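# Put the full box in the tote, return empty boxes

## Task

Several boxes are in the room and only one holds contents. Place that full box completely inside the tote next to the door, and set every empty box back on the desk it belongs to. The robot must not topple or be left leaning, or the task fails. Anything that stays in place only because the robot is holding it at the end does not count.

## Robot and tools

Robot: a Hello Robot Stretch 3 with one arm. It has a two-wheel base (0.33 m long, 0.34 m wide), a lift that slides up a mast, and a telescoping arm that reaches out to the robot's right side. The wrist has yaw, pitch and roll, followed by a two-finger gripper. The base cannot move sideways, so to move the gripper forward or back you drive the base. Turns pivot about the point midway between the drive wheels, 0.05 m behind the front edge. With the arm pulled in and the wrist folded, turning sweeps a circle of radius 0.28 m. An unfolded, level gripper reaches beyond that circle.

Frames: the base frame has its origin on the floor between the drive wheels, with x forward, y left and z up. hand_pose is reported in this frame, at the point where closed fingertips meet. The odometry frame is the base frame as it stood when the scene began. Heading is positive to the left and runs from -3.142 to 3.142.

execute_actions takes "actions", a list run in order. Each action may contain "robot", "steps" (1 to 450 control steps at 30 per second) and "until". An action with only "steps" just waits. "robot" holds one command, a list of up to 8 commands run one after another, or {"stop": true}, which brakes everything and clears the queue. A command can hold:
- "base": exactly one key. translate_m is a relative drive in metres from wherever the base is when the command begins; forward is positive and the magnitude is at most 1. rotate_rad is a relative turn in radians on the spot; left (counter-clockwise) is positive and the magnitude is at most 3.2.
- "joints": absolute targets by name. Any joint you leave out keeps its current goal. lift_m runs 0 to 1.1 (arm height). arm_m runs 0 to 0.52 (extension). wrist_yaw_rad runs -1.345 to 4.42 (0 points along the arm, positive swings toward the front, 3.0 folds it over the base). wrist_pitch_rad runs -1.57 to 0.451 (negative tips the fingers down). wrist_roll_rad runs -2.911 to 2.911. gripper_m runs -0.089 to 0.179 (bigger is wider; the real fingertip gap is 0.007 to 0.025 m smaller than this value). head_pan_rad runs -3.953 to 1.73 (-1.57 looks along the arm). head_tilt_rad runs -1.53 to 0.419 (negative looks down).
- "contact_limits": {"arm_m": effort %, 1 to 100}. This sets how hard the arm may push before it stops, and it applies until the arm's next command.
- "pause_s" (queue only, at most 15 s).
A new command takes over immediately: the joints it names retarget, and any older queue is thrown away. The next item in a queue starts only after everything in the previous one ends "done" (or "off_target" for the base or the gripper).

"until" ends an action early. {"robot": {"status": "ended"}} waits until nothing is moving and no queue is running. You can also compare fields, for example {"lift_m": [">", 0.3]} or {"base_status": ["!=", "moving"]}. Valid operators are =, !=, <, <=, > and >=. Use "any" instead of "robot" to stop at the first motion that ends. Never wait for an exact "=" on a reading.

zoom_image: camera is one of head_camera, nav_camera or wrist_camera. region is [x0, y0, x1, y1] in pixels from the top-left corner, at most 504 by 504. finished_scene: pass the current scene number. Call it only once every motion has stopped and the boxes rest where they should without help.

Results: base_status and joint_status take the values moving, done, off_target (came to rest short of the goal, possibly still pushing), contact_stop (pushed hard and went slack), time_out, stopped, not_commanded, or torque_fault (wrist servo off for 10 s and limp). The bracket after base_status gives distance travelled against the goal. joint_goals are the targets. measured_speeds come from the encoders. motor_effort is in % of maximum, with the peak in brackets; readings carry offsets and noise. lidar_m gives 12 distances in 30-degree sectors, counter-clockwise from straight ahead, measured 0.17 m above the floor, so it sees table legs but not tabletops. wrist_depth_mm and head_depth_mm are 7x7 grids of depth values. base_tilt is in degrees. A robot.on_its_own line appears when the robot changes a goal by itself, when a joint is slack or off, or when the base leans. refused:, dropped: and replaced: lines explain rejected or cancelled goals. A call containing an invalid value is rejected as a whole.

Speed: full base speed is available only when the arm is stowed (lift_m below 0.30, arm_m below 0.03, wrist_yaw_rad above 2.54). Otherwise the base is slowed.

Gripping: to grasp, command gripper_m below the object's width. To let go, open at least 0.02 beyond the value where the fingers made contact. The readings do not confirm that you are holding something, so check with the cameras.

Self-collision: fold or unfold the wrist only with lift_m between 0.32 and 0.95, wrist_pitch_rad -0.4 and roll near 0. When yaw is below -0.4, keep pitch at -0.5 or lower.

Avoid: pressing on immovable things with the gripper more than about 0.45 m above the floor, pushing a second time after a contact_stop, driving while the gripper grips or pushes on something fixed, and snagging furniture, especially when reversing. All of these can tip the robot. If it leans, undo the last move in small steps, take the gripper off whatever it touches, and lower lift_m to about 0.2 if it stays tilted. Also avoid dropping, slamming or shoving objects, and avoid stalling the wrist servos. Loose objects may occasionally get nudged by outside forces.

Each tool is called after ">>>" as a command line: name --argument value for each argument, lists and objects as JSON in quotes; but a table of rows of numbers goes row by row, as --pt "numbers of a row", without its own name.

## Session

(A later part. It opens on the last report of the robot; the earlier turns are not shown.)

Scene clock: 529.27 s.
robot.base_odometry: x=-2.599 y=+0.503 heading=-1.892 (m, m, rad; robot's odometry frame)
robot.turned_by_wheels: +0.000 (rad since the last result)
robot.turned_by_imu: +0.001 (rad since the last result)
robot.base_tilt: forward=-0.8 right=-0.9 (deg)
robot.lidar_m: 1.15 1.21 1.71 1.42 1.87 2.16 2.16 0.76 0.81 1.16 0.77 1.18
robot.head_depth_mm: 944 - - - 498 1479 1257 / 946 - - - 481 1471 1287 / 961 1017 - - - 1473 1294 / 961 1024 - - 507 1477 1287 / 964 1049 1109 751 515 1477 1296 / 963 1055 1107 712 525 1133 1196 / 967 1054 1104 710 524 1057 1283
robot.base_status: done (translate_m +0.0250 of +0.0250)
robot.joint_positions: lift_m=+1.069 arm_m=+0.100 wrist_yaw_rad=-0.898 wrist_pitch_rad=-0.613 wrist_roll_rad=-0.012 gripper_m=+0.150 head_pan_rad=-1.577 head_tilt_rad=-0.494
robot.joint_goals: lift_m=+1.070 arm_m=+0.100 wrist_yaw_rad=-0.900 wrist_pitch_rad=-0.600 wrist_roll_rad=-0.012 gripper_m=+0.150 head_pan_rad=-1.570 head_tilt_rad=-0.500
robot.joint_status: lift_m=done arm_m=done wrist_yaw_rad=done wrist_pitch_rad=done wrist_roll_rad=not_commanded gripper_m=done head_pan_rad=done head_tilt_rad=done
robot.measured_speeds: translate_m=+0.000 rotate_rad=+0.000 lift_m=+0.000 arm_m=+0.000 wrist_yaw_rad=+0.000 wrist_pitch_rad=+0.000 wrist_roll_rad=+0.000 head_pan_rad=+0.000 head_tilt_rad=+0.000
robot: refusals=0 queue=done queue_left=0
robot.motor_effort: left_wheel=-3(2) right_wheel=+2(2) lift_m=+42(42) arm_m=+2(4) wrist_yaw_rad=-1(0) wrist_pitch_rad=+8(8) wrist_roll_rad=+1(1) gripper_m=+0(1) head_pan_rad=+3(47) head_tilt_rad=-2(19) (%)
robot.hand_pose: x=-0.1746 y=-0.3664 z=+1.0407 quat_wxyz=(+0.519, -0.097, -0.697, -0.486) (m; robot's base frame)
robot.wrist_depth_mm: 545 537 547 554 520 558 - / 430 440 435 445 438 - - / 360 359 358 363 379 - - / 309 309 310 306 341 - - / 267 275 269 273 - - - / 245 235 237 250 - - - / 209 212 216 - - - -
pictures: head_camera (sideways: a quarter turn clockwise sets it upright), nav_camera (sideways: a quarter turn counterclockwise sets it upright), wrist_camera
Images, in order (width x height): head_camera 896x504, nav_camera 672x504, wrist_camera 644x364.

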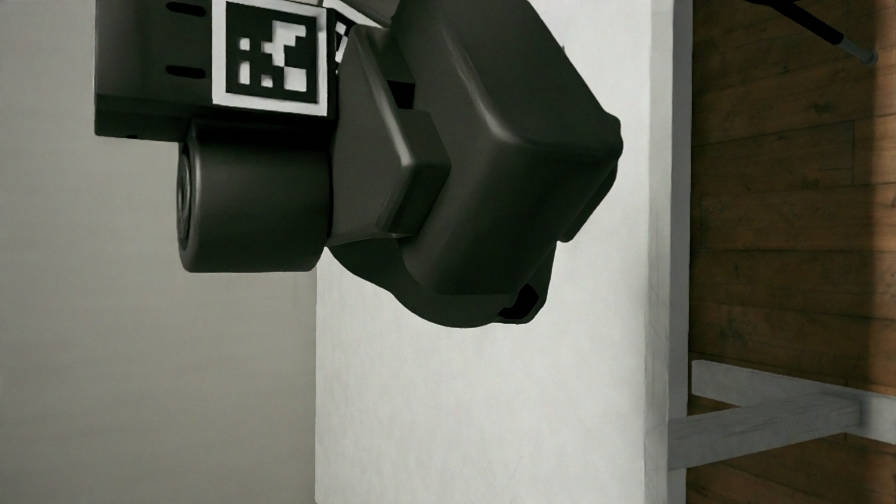

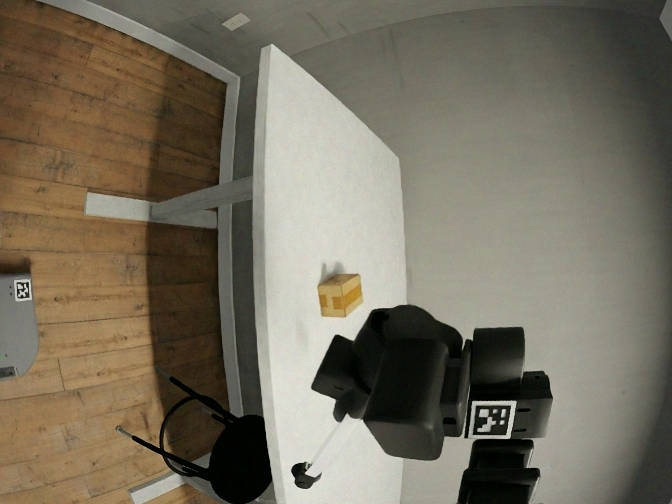

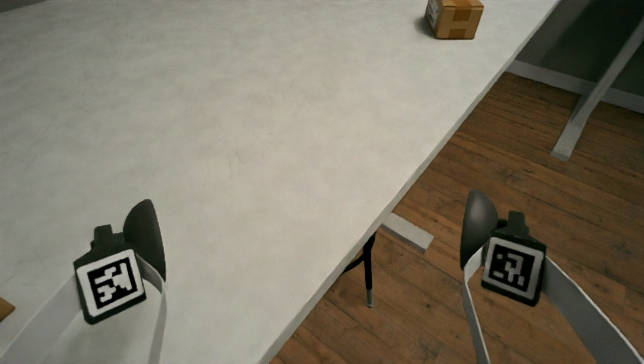

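>>> execute_actions --actions '[{"robot": {"joints": {"arm_m": 0.06, "wrist_yaw_rad": -1.3, "wrist_pitch_rad": -0.8}}, "steps": 200, "until": {"robot": {"status": "ended"}}}]'

Scene clock: 580.27 s.
robot.base_odometry: x=-2.599 y=+0.503 heading=-1.892 (m, m, rad; robot's odometry frame)
robot.turned_by_wheels: +0.000 (rad since the last result)
robot.turned_by_imu: +0.001 (rad since the last result)
robot.base_tilt: forward=-0.7 right=-0.9 (deg)
robot.lidar_m: 1.15 1.21 1.71 1.42 1.88 2.17 2.15 0.76 0.81 1.16 0.77 1.18
robot.head_depth_mm: 946 - - - - 1433 1257 / 960 - - - - 1453 1290 / 961 1025 - - - - 1289 / 962 1036 - - - - 1284 / 962 1053 1104 793 - 1470 1293 / 965 1048 1105 712 525 1133 1199 / 964 1057 1106 712 524 1060 1286
robot.base_status: done (translate_m +0.0250 of +0.0250)
robot.joint_positions: lift_m=+1.069 arm_m=+0.060 wrist_yaw_rad=-1.298 wrist_pitch_rad=-0.809 wrist_roll_rad=-0.012 gripper_m=+0.150 head_pan_rad=-1.577 head_tilt_rad=-0.494
robot.joint_goals: lift_m=+1.070 arm_m=+0.060 wrist_yaw_rad=-1.300 wrist_pitch_rad=-0.800 wrist_roll_rad=-0.012 gripper_m=+0.150 head_pan_rad=-1.570 head_tilt_rad=-0.500
robot.joint_status: lift_m=done arm_m=done wrist_yaw_rad=done wrist_pitch_rad=done wrist_roll_rad=not_commanded gripper_m=done head_pan_rad=done head_tilt_rad=done
robot.measured_speeds: translate_m=+0.000 rotate_rad=+0.000 lift_m=+0.000 arm_m=+0.000 wrist_yaw_rad=+0.000 wrist_pitch_rad=+0.000 wrist_roll_rad=+0.000 head_pan_rad=+0.000 head_tilt_rad=+0.000
robot: refusals=0 queue=done queue_left=0
robot.motor_effort: left_wheel=-2(2) right_wheel=+3(3) lift_m=+42(42) arm_m=-3(5) wrist_yaw_rad=+0(1) wrist_pitch_rad=+5(9) wrist_roll_rad=+1(1) gripper_m=+1(0) head_pan_rad=+2(3) head_tilt_rad=-2(2) (%)
robot.hand_pose: x=-0.1750 y=-0.2479 z=+1.0059 quat_wxyz=(+0.353, -0.167, -0.684, -0.616) (m; robot's base frame)
robot.wrist_depth_mm: 336 343 351 - - - - / 299 301 315 - - - - / 268 266 759 - - - - / 241 246 - - - - - / 219 - - - - - - / 205 - - - - - - / 194 - - - - - -
pictures: head_camera (sideways: a quarter turn clockwise sets it upright), nav_camera (sideways: a quarter turn counterclockwise sets it upright), wrist_camera
Images, in order (width x height): head_camera 896x504, nav_camera 672x504, wrist_camera 644x364.

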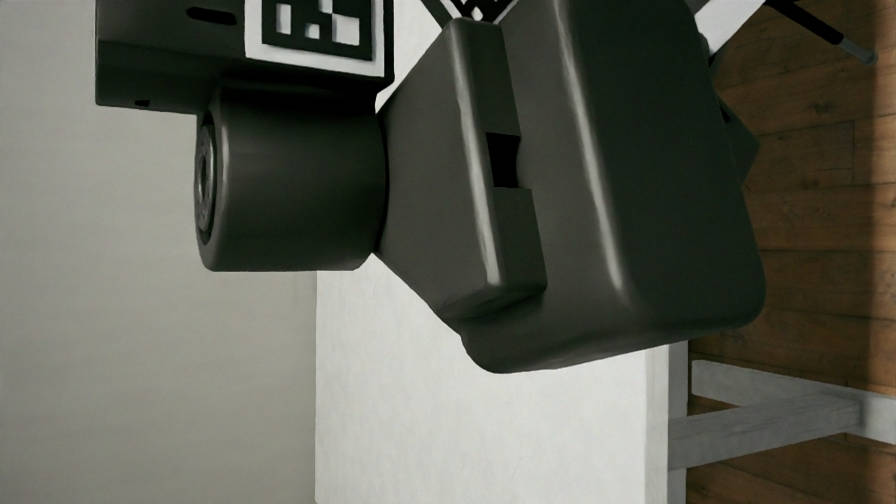

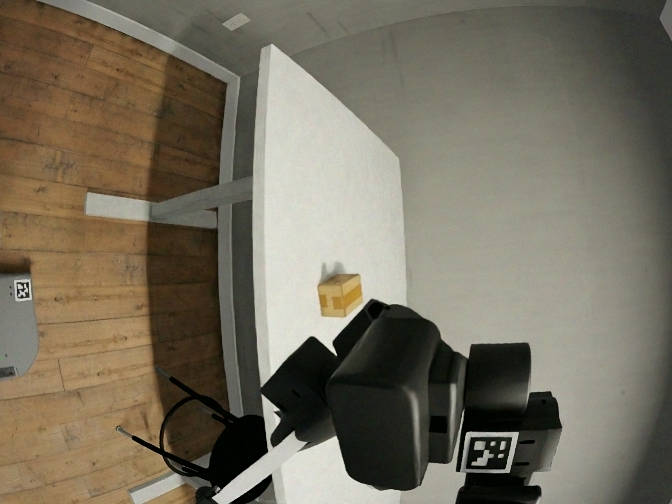

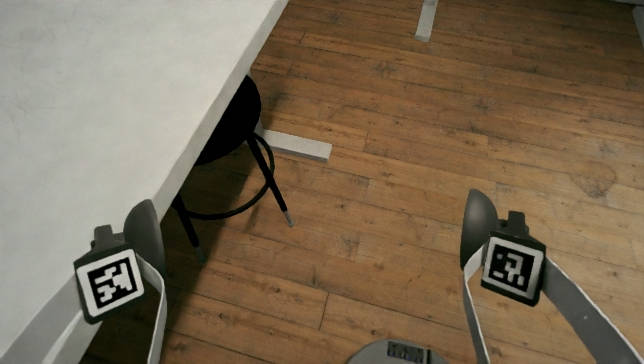

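>>> execute_actions --actions '[{"robot": [{"joints": {"wrist_pitch_rad": -0.6}}, {"joints": {"wrist_yaw_rad": 0.0, "arm_m": 0.0}, "base": {"translate_m": -0.6}}], "steps": 450, "until": {"robot": {"status": "ended"}}}]'

Scene clock: 608.20 s.
robot.base_odometry: x=-2.410 y=+1.072 heading=-1.892 (m, m, rad; robot's odometry frame)
robot.turned_by_wheels: +0.000 (rad since the last result)
robot.turned_by_imu: +0.001 (rad since the last result)
robot.base_tilt: forward=-0.8 right=-0.8 (deg)
robot.lidar_m: 1.74 1.84 1.63 1.44 1.99 1.90 1.55 1.54 0.69 0.46 0.73 1.13
robot.head_depth_mm: 936 1005 - - - - 1229 / 935 1010 - - - - - / 936 1015 - - - - - / 937 1021 - - 546 - 843 / 939 1018 1080 712 556 830 1199 / 937 1023 1079 713 545 906 1260 / 940 1026 1080 713 525 1422 1280
robot.base_status: done (translate_m -0.6000 of -0.6000)
robot.joint_positions: lift_m=+1.069 arm_m=+0.002 wrist_yaw_rad=-0.002 wrist_pitch_rad=-0.619 wrist_roll_rad=-0.012 gripper_m=+0.150 head_pan_rad=-1.577 head_tilt_rad=-0.494
robot.joint_goals: lift_m=+1.070 arm_m=+0.000 wrist_yaw_rad=+0.000 wrist_pitch_rad=-0.600 wrist_roll_rad=-0.012 gripper_m=+0.150 head_pan_rad=-1.570 head_tilt_rad=-0.500
robot.joint_status: lift_m=done arm_m=done wrist_yaw_rad=done wrist_pitch_rad=done wrist_roll_rad=not_commanded gripper_m=done head_pan_rad=done head_tilt_rad=done
robot.measured_speeds: translate_m=+0.000 rotate_rad=+0.000 lift_m=+0.000 arm_m=+0.000 wrist_yaw_rad=+0.000 wrist_pitch_rad=+0.000 wrist_roll_rad=+0.000 head_pan_rad=+0.000 head_tilt_rad=+0.000
robot: refusals=0 queue=done queue_left=0
robot.motor_effort: left_wheel=-2(7) right_wheel=+3(2) lift_m=+43(42) arm_m=-3(2) wrist_yaw_rad=+2(1) wrist_pitch_rad=+11(12) wrist_roll_rad=+1(1) gripper_m=+0(1) head_pan_rad=+2(1) head_tilt_rad=-3(3) (%)
robot.hand_pose: x=-0.0219 y=-0.3418 z=+1.0396 quat_wxyz=(+0.677, +0.216, -0.669, -0.215) (m; robot's base frame)
robot.wrist_depth_mm: 547 542 531 552 540 559 861 / 418 436 433 437 433 432 434 / 355 352 361 354 288 353 363 / 304 305 308 287 293 312 309 / 267 271 268 267 266 - 269 / 244 244 243 245 243 - 244 / - - - - - - -
pictures: head_camera (sideways: a quarter turn clockwise sets it upright), nav_camera (sideways: a quarter turn counterclockwise sets it upright), wrist_camera
Images, in order (width x height): head_camera 896x504, nav_camera 672x504, wrist_camera 644x364.

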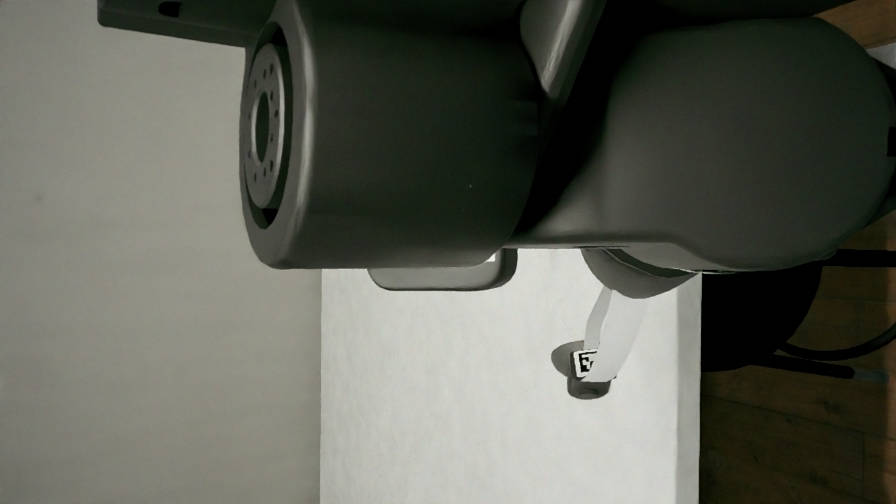

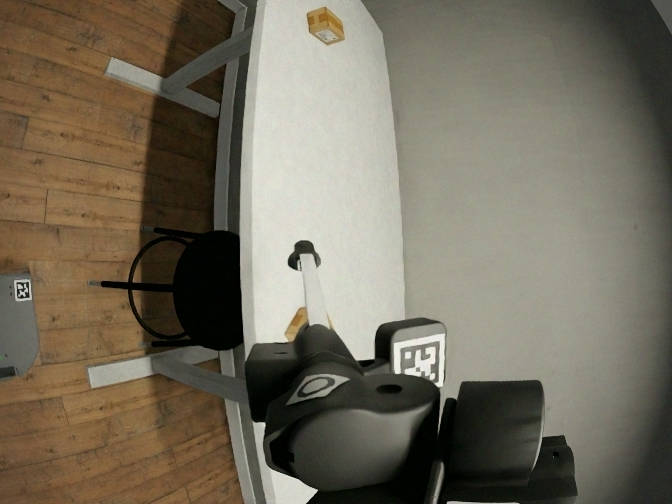

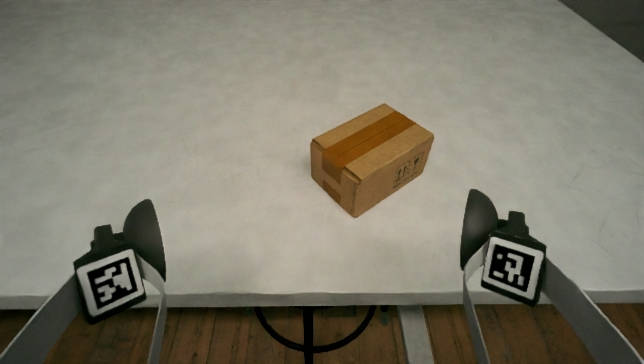

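>>> execute_actions --actions '[{"robot": {"joints": {"wrist_yaw_rad": -1.0, "arm_m": 0.18}, "base": {"translate_m": 0.11}}, "steps": 450, "until": {"robot": {"status": "ended"}}}]'

Scene clock: 656.57 s.
robot.base_odometry: x=-2.445 y=+0.968 heading=-1.892 (m, m, rad; robot's odometry frame)
robot.turned_by_wheels: +0.000 (rad since the last result)
robot.turned_by_imu: +0.001 (rad since the last result)
robot.base_tilt: forward=-0.8 right=-0.9 (deg)
robot.lidar_m: 1.64 1.72 1.57 1.45 1.87 1.99 1.67 1.54 0.48 0.47 1.05 1.04
robot.head_depth_mm: 934 - 1077 753 489 860 1202 / 930 - - 619 508 814 1199 / 940 - - - 526 814 825 / 940 1001 - 646 526 832 1260 / 942 1028 1089 694 525 1433 1258 / 943 1029 1085 712 523 1430 1289 / 945 1030 1091 712 525 1427 1289
robot.base_status: done (translate_m +0.1100 of +0.1100)
robot.joint_positions: lift_m=+1.069 arm_m=+0.180 wrist_yaw_rad=-0.999 wrist_pitch_rad=-0.619 wrist_roll_rad=-0.012 gripper_m=+0.150 head_pan_rad=-1.577 head_tilt_rad=-0.494
robot.joint_goals: lift_m=+1.070 arm_m=+0.180 wrist_yaw_rad=-1.000 wrist_pitch_rad=-0.600 wrist_roll_rad=-0.012 gripper_m=+0.150 head_pan_rad=-1.570 head_tilt_rad=-0.500
robot.joint_status: lift_m=done arm_m=done wrist_yaw_rad=done wrist_pitch_rad=done wrist_roll_rad=not_commanded gripper_m=done head_pan_rad=done head_tilt_rad=done
robot.measured_speeds: translate_m=+0.000 rotate_rad=+0.000 lift_m=+0.000 arm_m=+0.000 wrist_yaw_rad=+0.000 wrist_pitch_rad=+0.000 wrist_roll_rad=+0.000 head_pan_rad=+0.000 head_tilt_rad=+0.000
robot: refusals=0 queue=done queue_left=0
robot.motor_effort: left_wheel=-3(2) right_wheel=+2(5) lift_m=+42(42) arm_m=+3(3) wrist_yaw_rad=-1(0) wrist_pitch_rad=+11(11) wrist_roll_rad=+1(1) gripper_m=+1(1) head_pan_rad=+4(3) head_tilt_rad=-2(2) (%)
robot.hand_pose: x=-0.1852 y=-0.4300 z=+1.0396 quat_wxyz=(+0.492, -0.130, -0.691, -0.513) (m; robot's base frame)
robot.wrist_depth_mm: 533 529 546 535 - - - / 432 433 426 435 427 453 - / 356 356 360 357 359 383 - / 306 302 305 307 305 - - / 263 276 219 254 267 - - / 242 233 190 195 237 - - / 209 212 205 207 217 - -
pictures: head_camera (sideways: a quarter turn clockwise sets it upright), nav_camera (sideways: a quarter turn counterclockwise sets it upright), wrist_camera
Images, in order (width x height): head_camera 896x504, nav_camera 672x504, wrist_camera 644x364.

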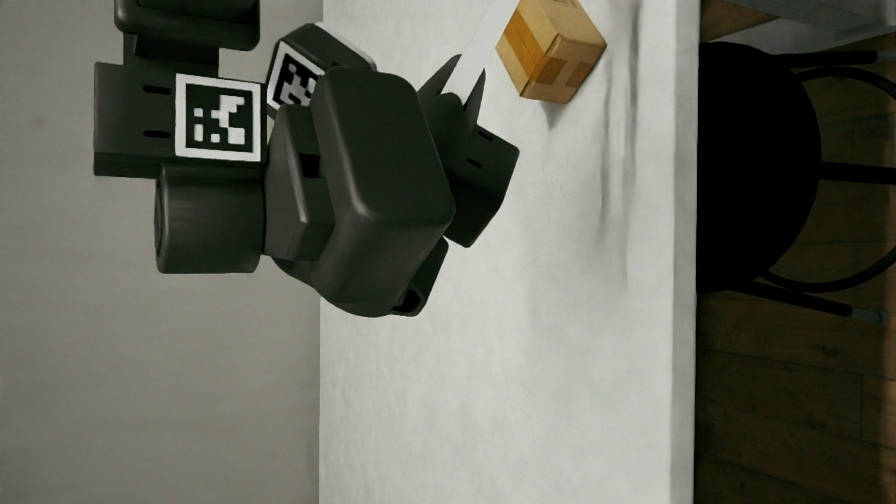

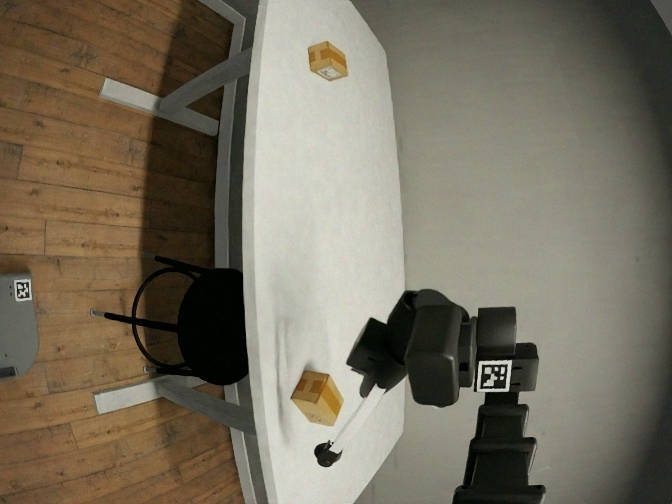

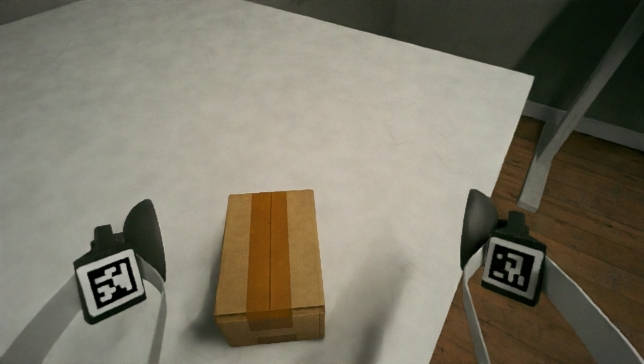

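>>> execute_actions --actions '[{"robot": {"joints": {"arm_m": 0.215}, "base": {"translate_m": -0.013}}, "steps": 450, "until": {"robot": {"status": "ended"}}}, {"robot": {"joints": {"lift_m": 1.009}}, "steps": 300, "until": {"robot": {"status": "ended"}}}]'

Scene clock: 669.67 s.
robot.base_odometry: x=-2.441 y=+0.980 heading=-1.892 (m, m, rad; robot's odometry frame)
robot.turned_by_wheels: +0.000 (rad since the last result)
robot.turned_by_imu: +0.001 (rad since the last result)
robot.base_tilt: forward=-0.8 right=-0.8 (deg)
robot.lidar_m: 1.65 1.74 1.58 1.45 1.87 1.98 1.66 1.54 0.73 0.47 1.07 1.05
robot.head_depth_mm: 935 1022 - 650 490 880 1163 / 939 1026 - 680 504 815 1198 / 940 1015 - - 506 814 831 / 937 1027 1082 - 525 832 1254 / 941 1026 1086 713 526 908 1229 / 942 1032 1085 711 524 1431 1287 / 943 1032 1085 713 523 1428 1284
robot.base_status: done (translate_m -0.0130 of -0.0130)
robot.joint_positions: lift_m=+1.010 arm_m=+0.215 wrist_yaw_rad=-0.999 wrist_pitch_rad=-0.619 wrist_roll_rad=-0.012 gripper_m=+0.150 head_pan_rad=-1.577 head_tilt_rad=-0.494
robot.joint_goals: lift_m=+1.009 arm_m=+0.215 wrist_yaw_rad=-1.000 wrist_pitch_rad=-0.600 wrist_roll_rad=-0.012 gripper_m=+0.150 head_pan_rad=-1.570 head_tilt_rad=-0.500
robot.joint_status: lift_m=done arm_m=done wrist_yaw_rad=done wrist_pitch_rad=done wrist_roll_rad=not_commanded gripper_m=done head_pan_rad=done head_tilt_rad=done
robot.measured_speeds: translate_m=+0.000 rotate_rad=+0.000 lift_m=+0.000 arm_m=+0.000 wrist_yaw_rad=+0.000 wrist_pitch_rad=+0.000 wrist_roll_rad=+0.000 head_pan_rad=+0.000 head_tilt_rad=+0.000
robot: refusals=0 queue=done queue_left=0
robot.motor_effort: left_wheel=-1(6) right_wheel=+2(3) lift_m=+12(43) arm_m=+2(6) wrist_yaw_rad=-1(1) wrist_pitch_rad=+11(11) wrist_roll_rad=+1(1) gripper_m=+0(0) head_pan_rad=+3(3) head_tilt_rad=-2(2) (%)
robot.hand_pose: x=-0.1852 y=-0.4650 z=+0.9802 quat_wxyz=(+0.492, -0.130, -0.691, -0.513) (m; robot's base frame)
robot.wrist_depth_mm: 395 401 396 398 400 405 - / 316 314 317 318 317 318 - / 261 263 266 265 267 264 - / 224 226 213 158 228 227 - / 196 201 189 138 198 - - / 179 173 128 123 175 170 - / 153 158 124 115 155 162 -
pictures: head_camera (sideways: a quarter turn clockwise sets it upright), nav_camera (sideways: a quarter turn counterclockwise sets it upright), wrist_camera
Images, in order (width x height): head_camera 896x504, nav_camera 672x504, wrist_camera 644x364.

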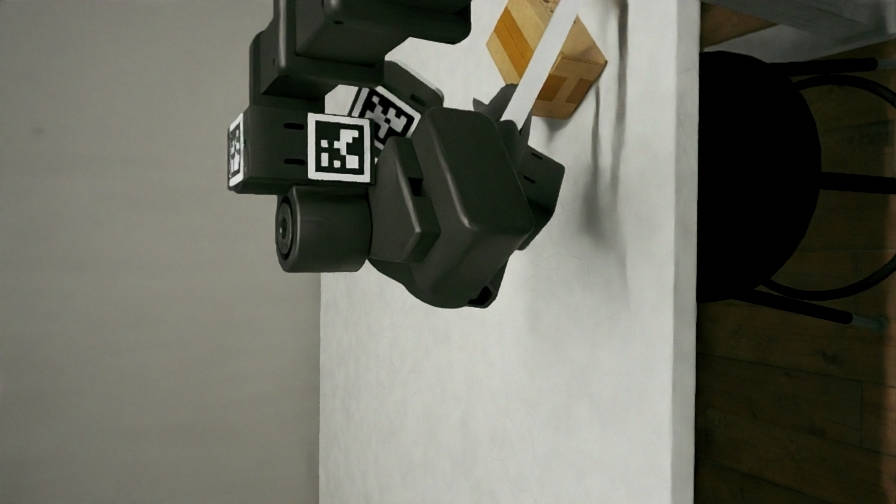

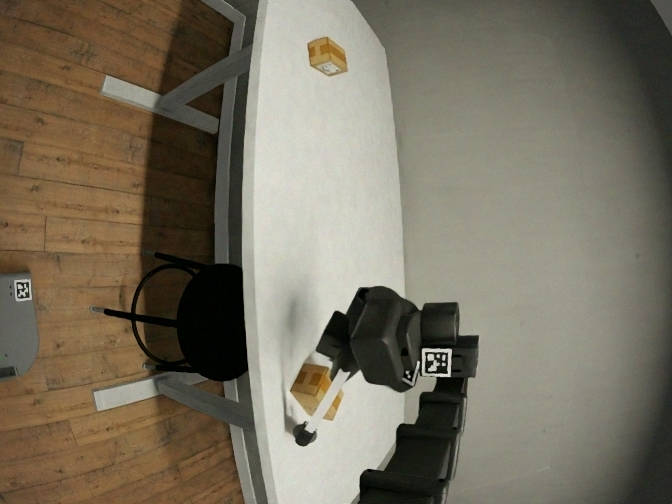

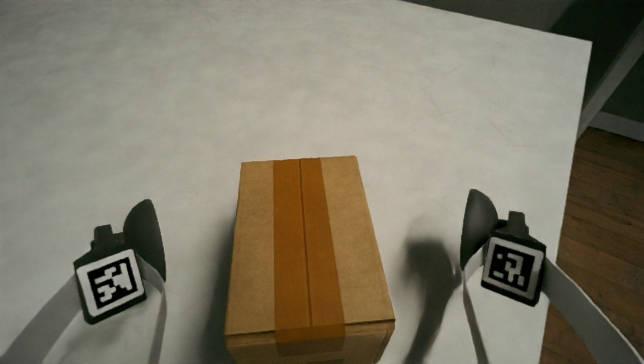

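>>> execute_actions --actions '[{"robot": [{"joints": {"gripper_m": 0.0}}, {"joints": {"lift_m": 1.08}}], "steps": 450, "until": {"robot": {"status": "ended"}}}, {"steps": 15}]'

Scene clock: 675.33 s.
robot.base_odometry: x=-2.441 y=+0.980 heading=-1.892 (m, m, rad; robot's odometry frame)
robot.turned_by_wheels: +0.000 (rad since the last result)
robot.turned_by_imu: +0.001 (rad since the last result)
robot.base_tilt: forward=-0.9 right=-0.8 (deg)
robot.lidar_m: 1.65 1.74 1.57 1.45 1.87 1.98 1.65 1.54 0.73 0.47 1.07 1.05
robot.head_depth_mm: 922 1047 1054 474 507 881 1160 / 918 1051 - 620 527 812 1203 / 926 - - 648 525 815 828 / 940 - - 679 525 831 1257 / 941 1028 1085 713 525 907 1226 / 942 1028 1088 713 525 1431 1292 / 942 1031 1085 711 525 1429 1286
robot.base_status: done (translate_m -0.0130 of -0.0130)
robot.joint_positions: lift_m=+1.079 arm_m=+0.215 wrist_yaw_rad=-0.999 wrist_pitch_rad=-0.614 wrist_roll_rad=-0.012 gripper_m=+0.004 head_pan_rad=-1.577 head_tilt_rad=-0.494
robot.joint_goals: lift_m=+1.080 arm_m=+0.215 wrist_yaw_rad=-1.000 wrist_pitch_rad=-0.600 wrist_roll_rad=-0.012 gripper_m=+0.003 head_pan_rad=-1.570 head_tilt_rad=-0.500
robot.joint_status: lift_m=done arm_m=done wrist_yaw_rad=done wrist_pitch_rad=done wrist_roll_rad=not_commanded gripper_m=done head_pan_rad=done head_tilt_rad=done
robot.measured_speeds: translate_m=+0.000 rotate_rad=+0.000 lift_m=+0.000 arm_m=+0.000 wrist_yaw_rad=+0.000 wrist_pitch_rad=+0.000 wrist_roll_rad=+0.000 head_pan_rad=+0.000 head_tilt_rad=+0.000
robot: refusals=0 queue=done queue_left=0
robot.motor_effort: left_wheel=-3(3) right_wheel=+2(2) lift_m=+42(45) arm_m=+2(2) wrist_yaw_rad=+1(0) wrist_pitch_rad=+8(11) wrist_roll_rad=+1(1) gripper_m=-19(99) head_pan_rad=+4(4) head_tilt_rad=-2(3) (%)
robot.hand_pose: x=-0.1859 y=-0.4653 z=+1.0505 quat_wxyz=(+0.493, -0.132, -0.691, -0.512) (m; robot's base frame)
robot.wrist_depth_mm: 552 557 570 - - - - / 448 454 451 456 453 - - / 373 377 380 374 378 378 - / 321 320 311 155 321 333 - / 280 277 141 140 279 290 - / 249 247 128 127 239 - - / 223 224 214 118 221 233 -
pictures: head_camera (sideways: a quarter turn clockwise sets it upright), nav_camera (sideways: a quarter turn counterclockwise sets it upright), wrist_camera
Images, in order (width x height): head_camera 896x504, nav_camera 672x504, wrist_camera 644x364.

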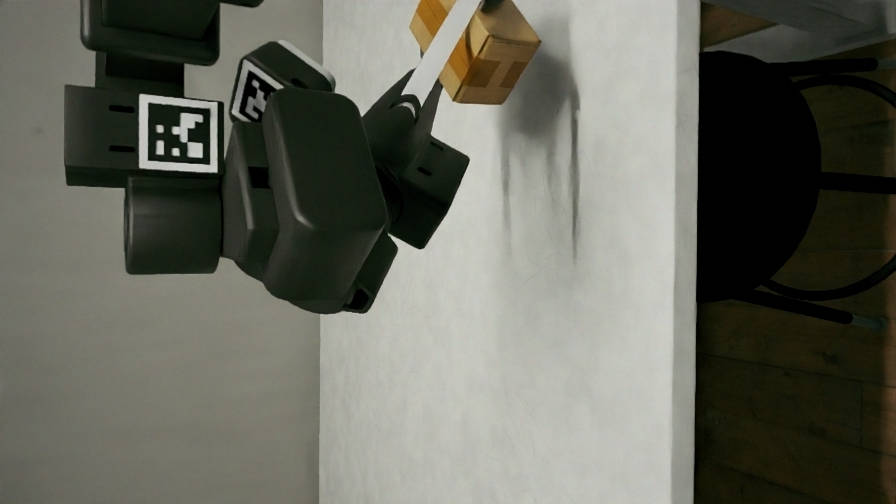

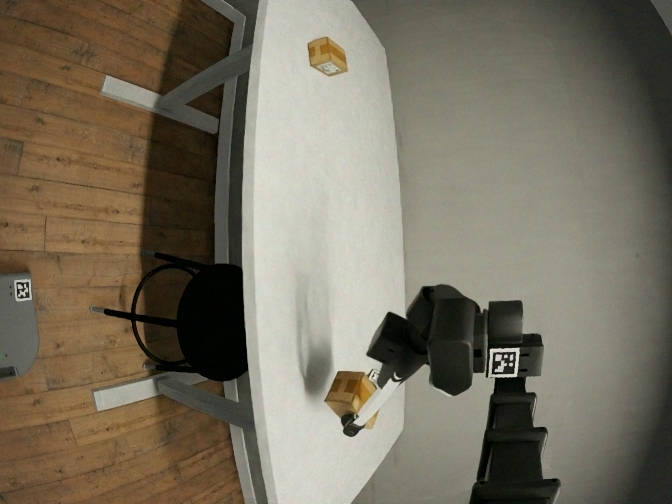

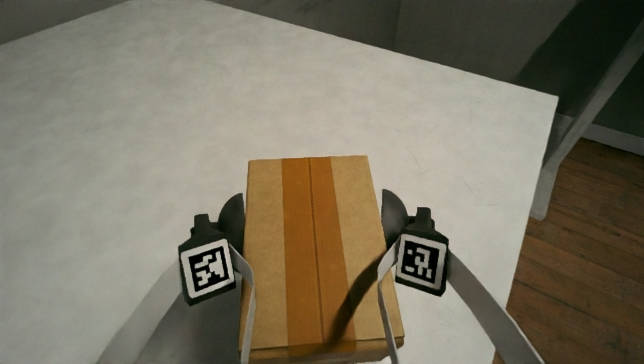

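>>> execute_actions --actions '[{"robot": [{"joints": {"lift_m": 1.01}}, {"joints": {"gripper_m": 0.15}}, {"joints": {"lift_m": 1.07}}, {"joints": {"arm_m": 0.0}}, {"joints": {"wrist_yaw_rad": 0.0}}], "steps": 450, "until": {"robot": {"status": "ended"}}}]'

Scene clock: 686.53 s.
robot.base_odometry: x=-2.441 y=+0.980 heading=-1.892 (m, m, rad; robot's odometry frame)
robot.turned_by_wheels: +0.000 (rad since the last result)
robot.turned_by_imu: +0.002 (rad since the last result)
robot.base_tilt: forward=-0.8 right=-0.8 (deg)
robot.lidar_m: 1.65 1.73 1.58 1.45 1.87 1.98 1.66 1.54 0.73 0.47 1.07 1.05
robot.head_depth_mm: 937 1011 - - - - 1169 / 938 1019 - - - - - / 941 1018 - - - - - / 940 1027 - - 546 - 1240 / 939 1029 1084 713 557 956 1227 / 943 1028 1090 712 545 1430 1292 / 941 1030 1087 709 525 1418 1290
robot.base_status: done (translate_m -0.0130 of -0.0130)
robot.joint_positions: lift_m=+1.069 arm_m=+0.002 wrist_yaw_rad=-0.002 wrist_pitch_rad=-0.613 wrist_roll_rad=-0.012 gripper_m=+0.150 head_pan_rad=-1.577 head_tilt_rad=-0.494
robot.joint_goals: lift_m=+1.070 arm_m=+0.000 wrist_yaw_rad=+0.000 wrist_pitch_rad=-0.600 wrist_roll_rad=-0.012 gripper_m=+0.150 head_pan_rad=-1.570 head_tilt_rad=-0.500
robot.joint_status: lift_m=done arm_m=done wrist_yaw_rad=done wrist_pitch_rad=done wrist_roll_rad=not_commanded gripper_m=done head_pan_rad=done head_tilt_rad=done
robot.measured_speeds: translate_m=+0.000 rotate_rad=+0.000 lift_m=+0.000 arm_m=+0.000 wrist_yaw_rad=+0.000 wrist_pitch_rad=+0.000 wrist_roll_rad=+0.000 head_pan_rad=+0.000 head_tilt_rad=+0.000
robot: refusals=0 queue=done queue_left=0
robot.motor_effort: left_wheel=-2(1) right_wheel=+2(2) lift_m=+42(44) arm_m=-3(2) wrist_yaw_rad=+1(2) wrist_pitch_rad=+8(9) wrist_roll_rad=+1(1) gripper_m=+1(82) head_pan_rad=+2(4) head_tilt_rad=-2(2) (%)
robot.hand_pose: x=-0.0219 y=-0.3428 z=+1.0408 quat_wxyz=(+0.678, +0.214, -0.670, -0.213) (m; robot's base frame)
robot.wrist_depth_mm: 548 558 547 557 555 555 558 / 434 443 438 436 437 437 437 / 364 357 362 362 362 282 367 / 310 307 309 307 299 282 314 / 269 278 271 268 273 - 269 / 244 244 244 246 248 - 253 / - - - - - - -
pictures: head_camera (sideways: a quarter turn clockwise sets it upright), nav_camera (sideways: a quarter turn counterclockwise sets it upright), wrist_camera
Images, in order (width x height): head_camera 896x504, nav_camera 672x504, wrist_camera 644x364.

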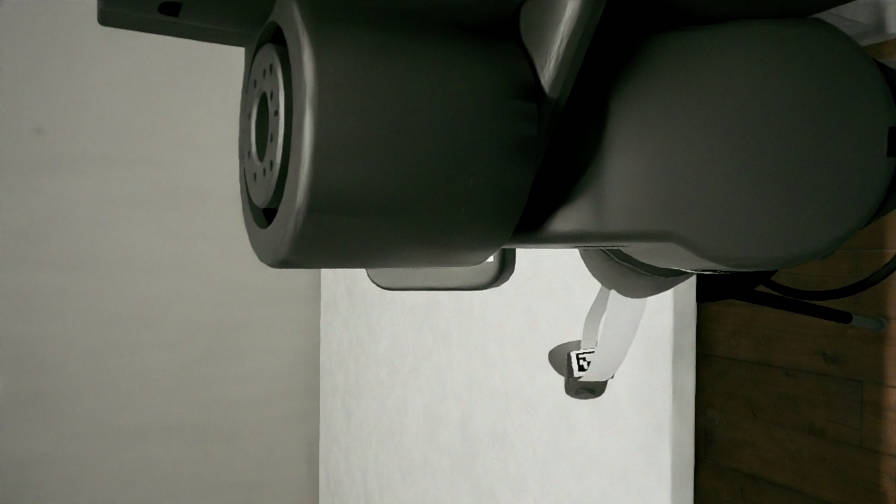

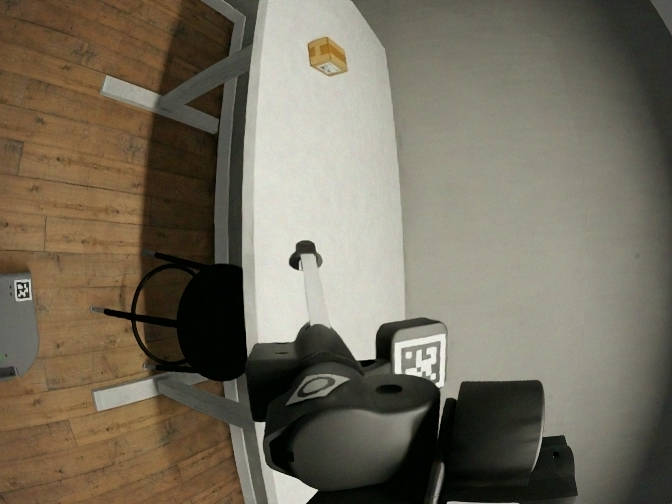

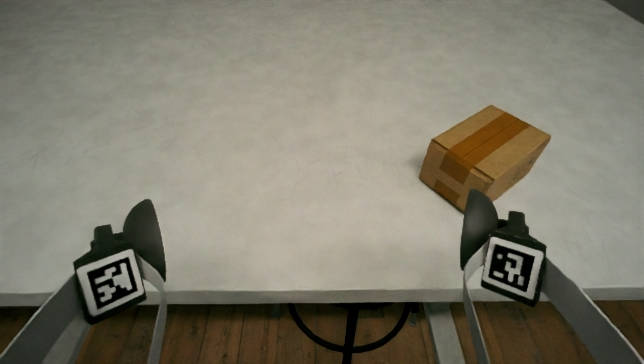

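>>> execute_actions --actions '[{"robot": {"joints": {"head_pan_rad": -3.3, "head_tilt_rad": -0.2}}, "steps": 300, "until": {"robot": {"status": "ended"}}}]'

Scene clock: 694.43 s.
robot.base_odometry: x=-2.441 y=+0.980 heading=-1.892 (m, m, rad; robot's odometry frame)
robot.turned_by_wheels: +0.000 (rad since the last result)
robot.turned_by_imu: +0.001 (rad since the last result)
robot.base_tilt: forward=-0.8 right=-0.9 (deg)
robot.lidar_m: 1.65 1.73 1.58 1.45 1.87 1.98 1.65 1.54 0.73 0.47 1.07 1.05
robot.head_depth_mm: 1968 2061 - - - - - / 1953 2042 2109 - - - - / 1910 1998 2092 - - - - / 1902 1977 2057 - - - - / 1877 1950 2037 - - - - / 1855 1924 2010 - - - - / 1823 1877 1979 2042 - - -
robot.base_status: done (translate_m -0.0130 of -0.0130)
robot.joint_positions: lift_m=+1.069 arm_m=+0.002 wrist_yaw_rad=-0.002 wrist_pitch_rad=-0.613 wrist_roll_rad=-0.012 gripper_m=+0.150 head_pan_rad=-3.293 head_tilt_rad=-0.211
robot.joint_goals: lift_m=+1.070 arm_m=+0.000 wrist_yaw_rad=+0.000 wrist_pitch_rad=-0.600 wrist_roll_rad=-0.012 gripper_m=+0.150 head_pan_rad=-3.300 head_tilt_rad=-0.200
robot.joint_status: lift_m=done arm_m=done wrist_yaw_rad=done wrist_pitch_rad=done wrist_roll_rad=not_commanded gripper_m=done head_pan_rad=done head_tilt_rad=done
robot.measured_speeds: translate_m=+0.000 rotate_rad=+0.000 lift_m=+0.000 arm_m=+0.000 wrist_yaw_rad=+0.000 wrist_pitch_rad=+0.000 wrist_roll_rad=+0.000 head_pan_rad=+0.000 head_tilt_rad=+0.000
robot: refusals=0 queue=done queue_left=0
robot.motor_effort: left_wheel=-2(2) right_wheel=+2(2) lift_m=+41(42) arm_m=-3(3) wrist_yaw_rad=+1(2) wrist_pitch_rad=+8(8) wrist_roll_rad=+1(1) gripper_m=+1(1) head_pan_rad=-4(46) head_tilt_rad=+5(20) (%)
robot.hand_pose: x=-0.0219 y=-0.3428 z=+1.0408 quat_wxyz=(+0.678, +0.214, -0.670, -0.213) (m; robot's base frame)
robot.wrist_depth_mm: 541 542 551 549 563 551 561 / 442 435 437 435 439 440 441 / 359 362 364 365 365 286 367 / 304 308 308 311 300 281 310 / 269 276 270 269 271 - 270 / 246 244 245 244 246 - 251 / - - - - - - -
pictures: head_camera (sideways: a quarter turn clockwise sets it upright), nav_camera (sideways: a quarter turn counterclockwise sets it upright), wrist_camera
Images, in order (width x height): head_camera 896x504, nav_camera 672x504, wrist_camera 644x364.

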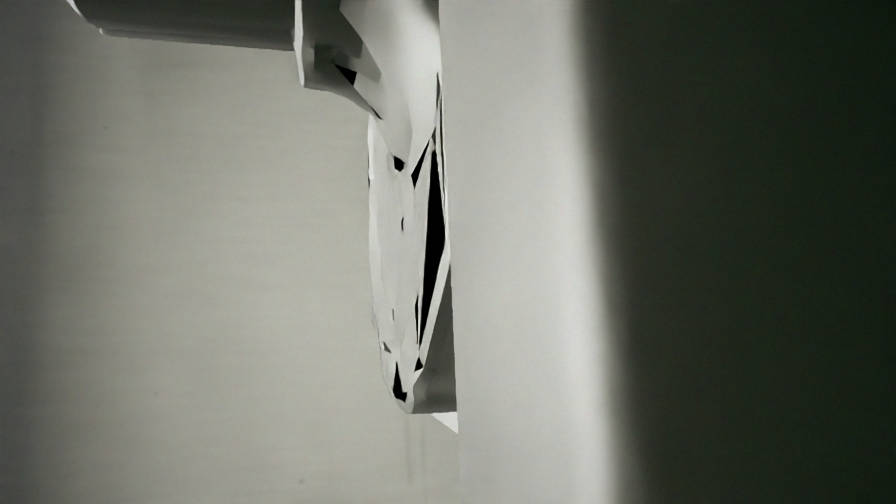

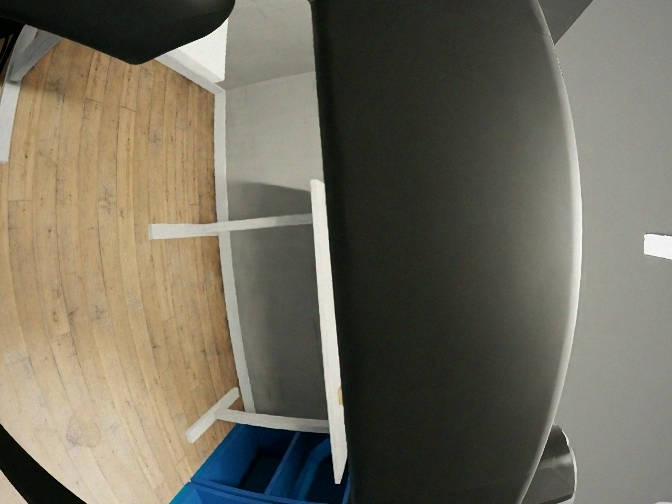

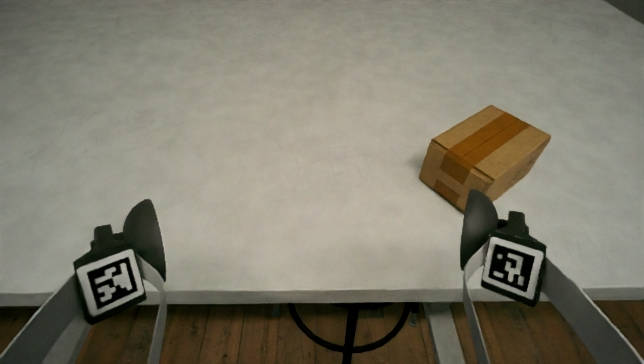

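>>> execute_actions --actions '[{"robot": {"joints": {"head_pan_rad": -1.57, "head_tilt_rad": -0.5, "lift_m": 1.1}, "base": {"translate_m": -0.8}}, "steps": 450, "until": {"robot": {"status": "ended"}}}]'

Scene clock: 717.87 s.
robot.base_odometry: x=-2.188 y=+1.739 heading=-1.892 (m, m, rad; robot's odometry frame)
robot.turned_by_wheels: +0.000 (rad since the last result)
robot.turned_by_imu: +0.001 (rad since the last result)
robot.base_tilt: forward=-0.8 right=-0.8 (deg)
robot.lidar_m: 2.45 2.07 1.56 1.51 1.78 1.35 0.85 1.38 1.13 1.10 0.74 0.83
robot.head_depth_mm: - - - - - - 1258 / - - - - - - 1227 / - - - - - - 1259 / 889 - - 1238 - 1502 1289 / 909 992 1090 1213 1388 1488 1291 / 912 995 1065 1212 1391 1472 1287 / 910 994 1049 772 1340 1019 1112
robot.base_status: done (translate_m -0.8000 of -0.8000)
robot.joint_positions: lift_m=+1.099 arm_m=+0.002 wrist_yaw_rad=-0.001 wrist_pitch_rad=-0.613 wrist_roll_rad=-0.012 gripper_m=+0.150 head_pan_rad=-1.577 head_tilt_rad=-0.494
robot.joint_goals: lift_m=+1.100 arm_m=+0.000 wrist_yaw_rad=+0.000 wrist_pitch_rad=-0.600 wrist_roll_rad=-0.012 gripper_m=+0.150 head_pan_rad=-1.570 head_tilt_rad=-0.500
robot.joint_status: lift_m=done arm_m=done wrist_yaw_rad=done wrist_pitch_rad=done wrist_roll_rad=not_commanded gripper_m=done head_pan_rad=done head_tilt_rad=done
robot.measured_speeds: translate_m=+0.000 rotate_rad=+0.000 lift_m=+0.000 arm_m=+0.000 wrist_yaw_rad=+0.000 wrist_pitch_rad=+0.000 wrist_roll_rad=+0.000 head_pan_rad=+0.000 head_tilt_rad=+0.000
robot: refusals=0 queue=done queue_left=0
robot.motor_effort: left_wheel=-3(5) right_wheel=+2(3) lift_m=+42(43) arm_m=-3(3) wrist_yaw_rad=+1(1) wrist_pitch_rad=+8(8) wrist_roll_rad=+1(1) gripper_m=+1(1) head_pan_rad=+3(46) head_tilt_rad=-2(19) (%)
robot.hand_pose: x=-0.0218 y=-0.3427 z=+1.0707 quat_wxyz=(+0.678, +0.214, -0.670, -0.213) (m; robot's base frame)
robot.wrist_depth_mm: 606 621 817 832 835 825 843 / 495 512 925 944 924 953 946 / 405 450 - - - - - / 353 646 - - - - - / 316 859 - - - - - / 292 - - - - - - / - - - - - - -
pictures: head_camera (sideways: a quarter turn clockwise sets it upright), nav_camera (sideways: a quarter turn counterclockwise sets it upright), wrist_camera
Images, in order (width x height): head_camera 896x504, nav_camera 672x504, wrist_camera 644x364.

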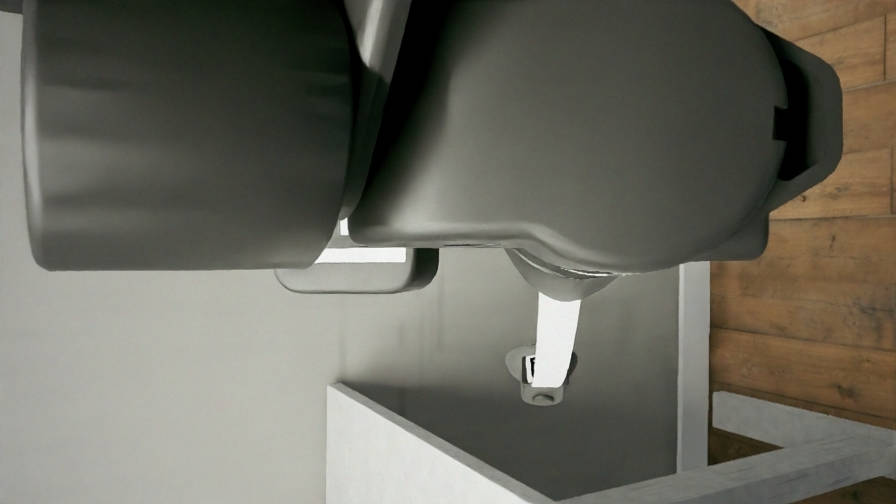

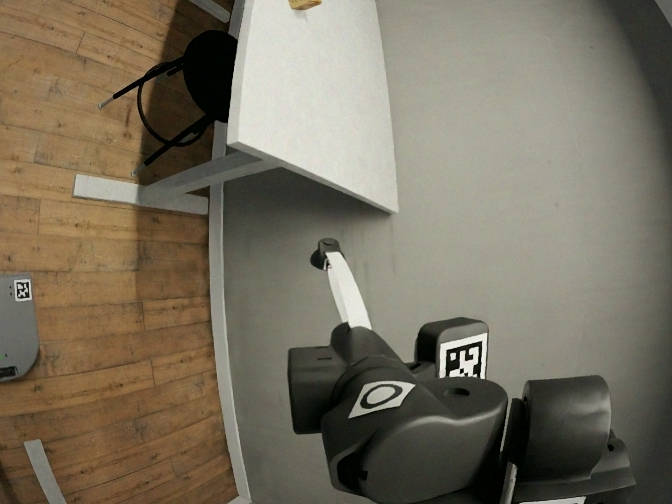

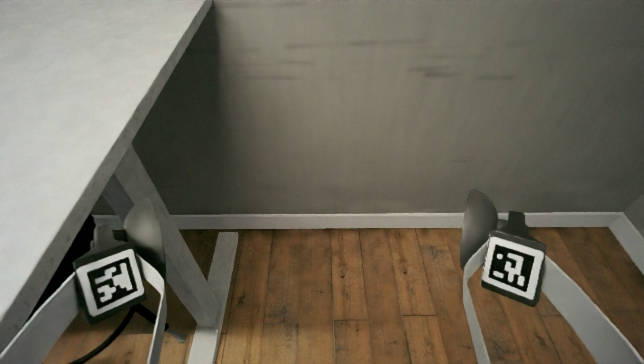

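>>> execute_actions --actions '[{"robot": {"base": {"rotate_rad": -1.571}}, "steps": 450, "until": {"robot": {"status": "ended"}}}]'

Scene clock: 726.80 s.
robot.base_odometry: x=-2.188 y=+1.739 heading=+2.821 (m, m, rad; robot's odometry frame)
robot.turned_by_wheels: -1.571 (rad since the last result)
robot.turned_by_imu: -1.592 (rad since the last result)
robot.base_tilt: forward=-0.8 right=-1.0 (deg)
robot.lidar_m: 1.10 0.75 0.83 2.44 2.06 1.57 1.51 1.44 1.35 0.85 1.38 1.13
robot.head_depth_mm: - - - - - - 1263 / - - - - - - 1231 / - - - - - - 1257 / 1065 - - 663 - 1197 1286 / 1093 1194 1108 714 1663 1553 1288 / 1096 1193 1315 712 1668 1557 1289 / 1090 1194 1307 1456 1641 1554 1288
robot.base_status: done (rotate_rad -1.5708 of -1.5710)
robot.joint_positions: lift_m=+1.099 arm_m=+0.002 wrist_yaw_rad=-0.001 wrist_pitch_rad=-0.613 wrist_roll_rad=-0.012 gripper_m=+0.150 head_pan_rad=-1.577 head_tilt_rad=-0.494
robot.joint_goals: lift_m=+1.100 arm_m=+0.000 wrist_yaw_rad=+0.000 wrist_pitch_rad=-0.600 wrist_roll_rad=-0.012 gripper_m=+0.150 head_pan_rad=-1.570 head_tilt_rad=-0.500
robot.joint_status: lift_m=done arm_m=done wrist_yaw_rad=done wrist_pitch_rad=done wrist_roll_rad=not_commanded gripper_m=done head_pan_rad=done head_tilt_rad=done
robot.measured_speeds: translate_m=+0.000 rotate_rad=+0.000 lift_m=+0.000 arm_m=+0.000 wrist_yaw_rad=+0.000 wrist_pitch_rad=+0.000 wrist_roll_rad=+0.000 head_pan_rad=+0.000 head_tilt_rad=+0.000
robot: refusals=0 queue=done queue_left=0
robot.motor_effort: left_wheel=+2(6) right_wheel=-2(5) lift_m=+42(42) arm_m=-3(3) wrist_yaw_rad=+2(0) wrist_pitch_rad=+8(8) wrist_roll_rad=+1(1) gripper_m=+0(0) head_pan_rad=+4(3) head_tilt_rad=-2(2) (%)
robot.hand_pose: x=-0.0218 y=-0.3428 z=+1.0707 quat_wxyz=(+0.678, +0.215, -0.670, -0.213) (m; robot's base frame)
robot.wrist_depth_mm: - - 655 611 603 637 628 / - - 490 495 489 501 491 / - - 411 410 409 412 411 / - - - 874 381 381 378 / - - - - - - - / - - - - - - - / - - - - - - -
pictures: head_camera (sideways: a quarter turn clockwise sets it upright), nav_camera (sideways: a quarter turn counterclockwise sets it upright), wrist_camera
Images, in order (width x height): head_camera 896x504, nav_camera 672x504, wrist_camera 644x364.

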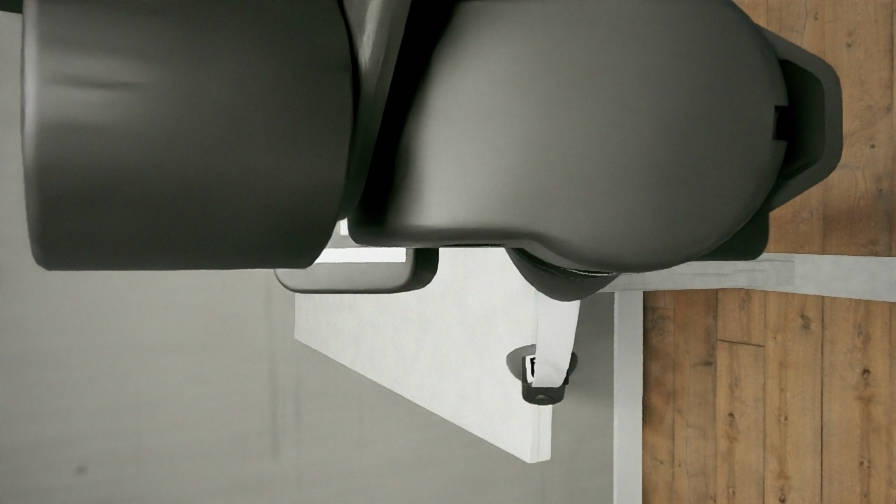

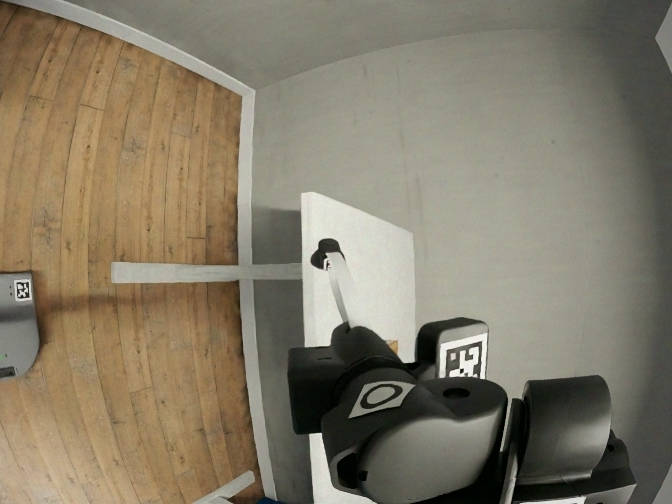

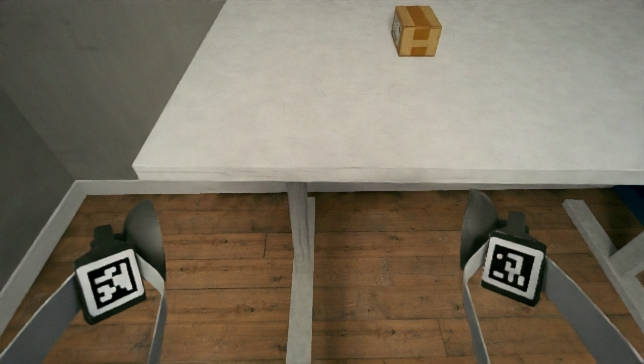

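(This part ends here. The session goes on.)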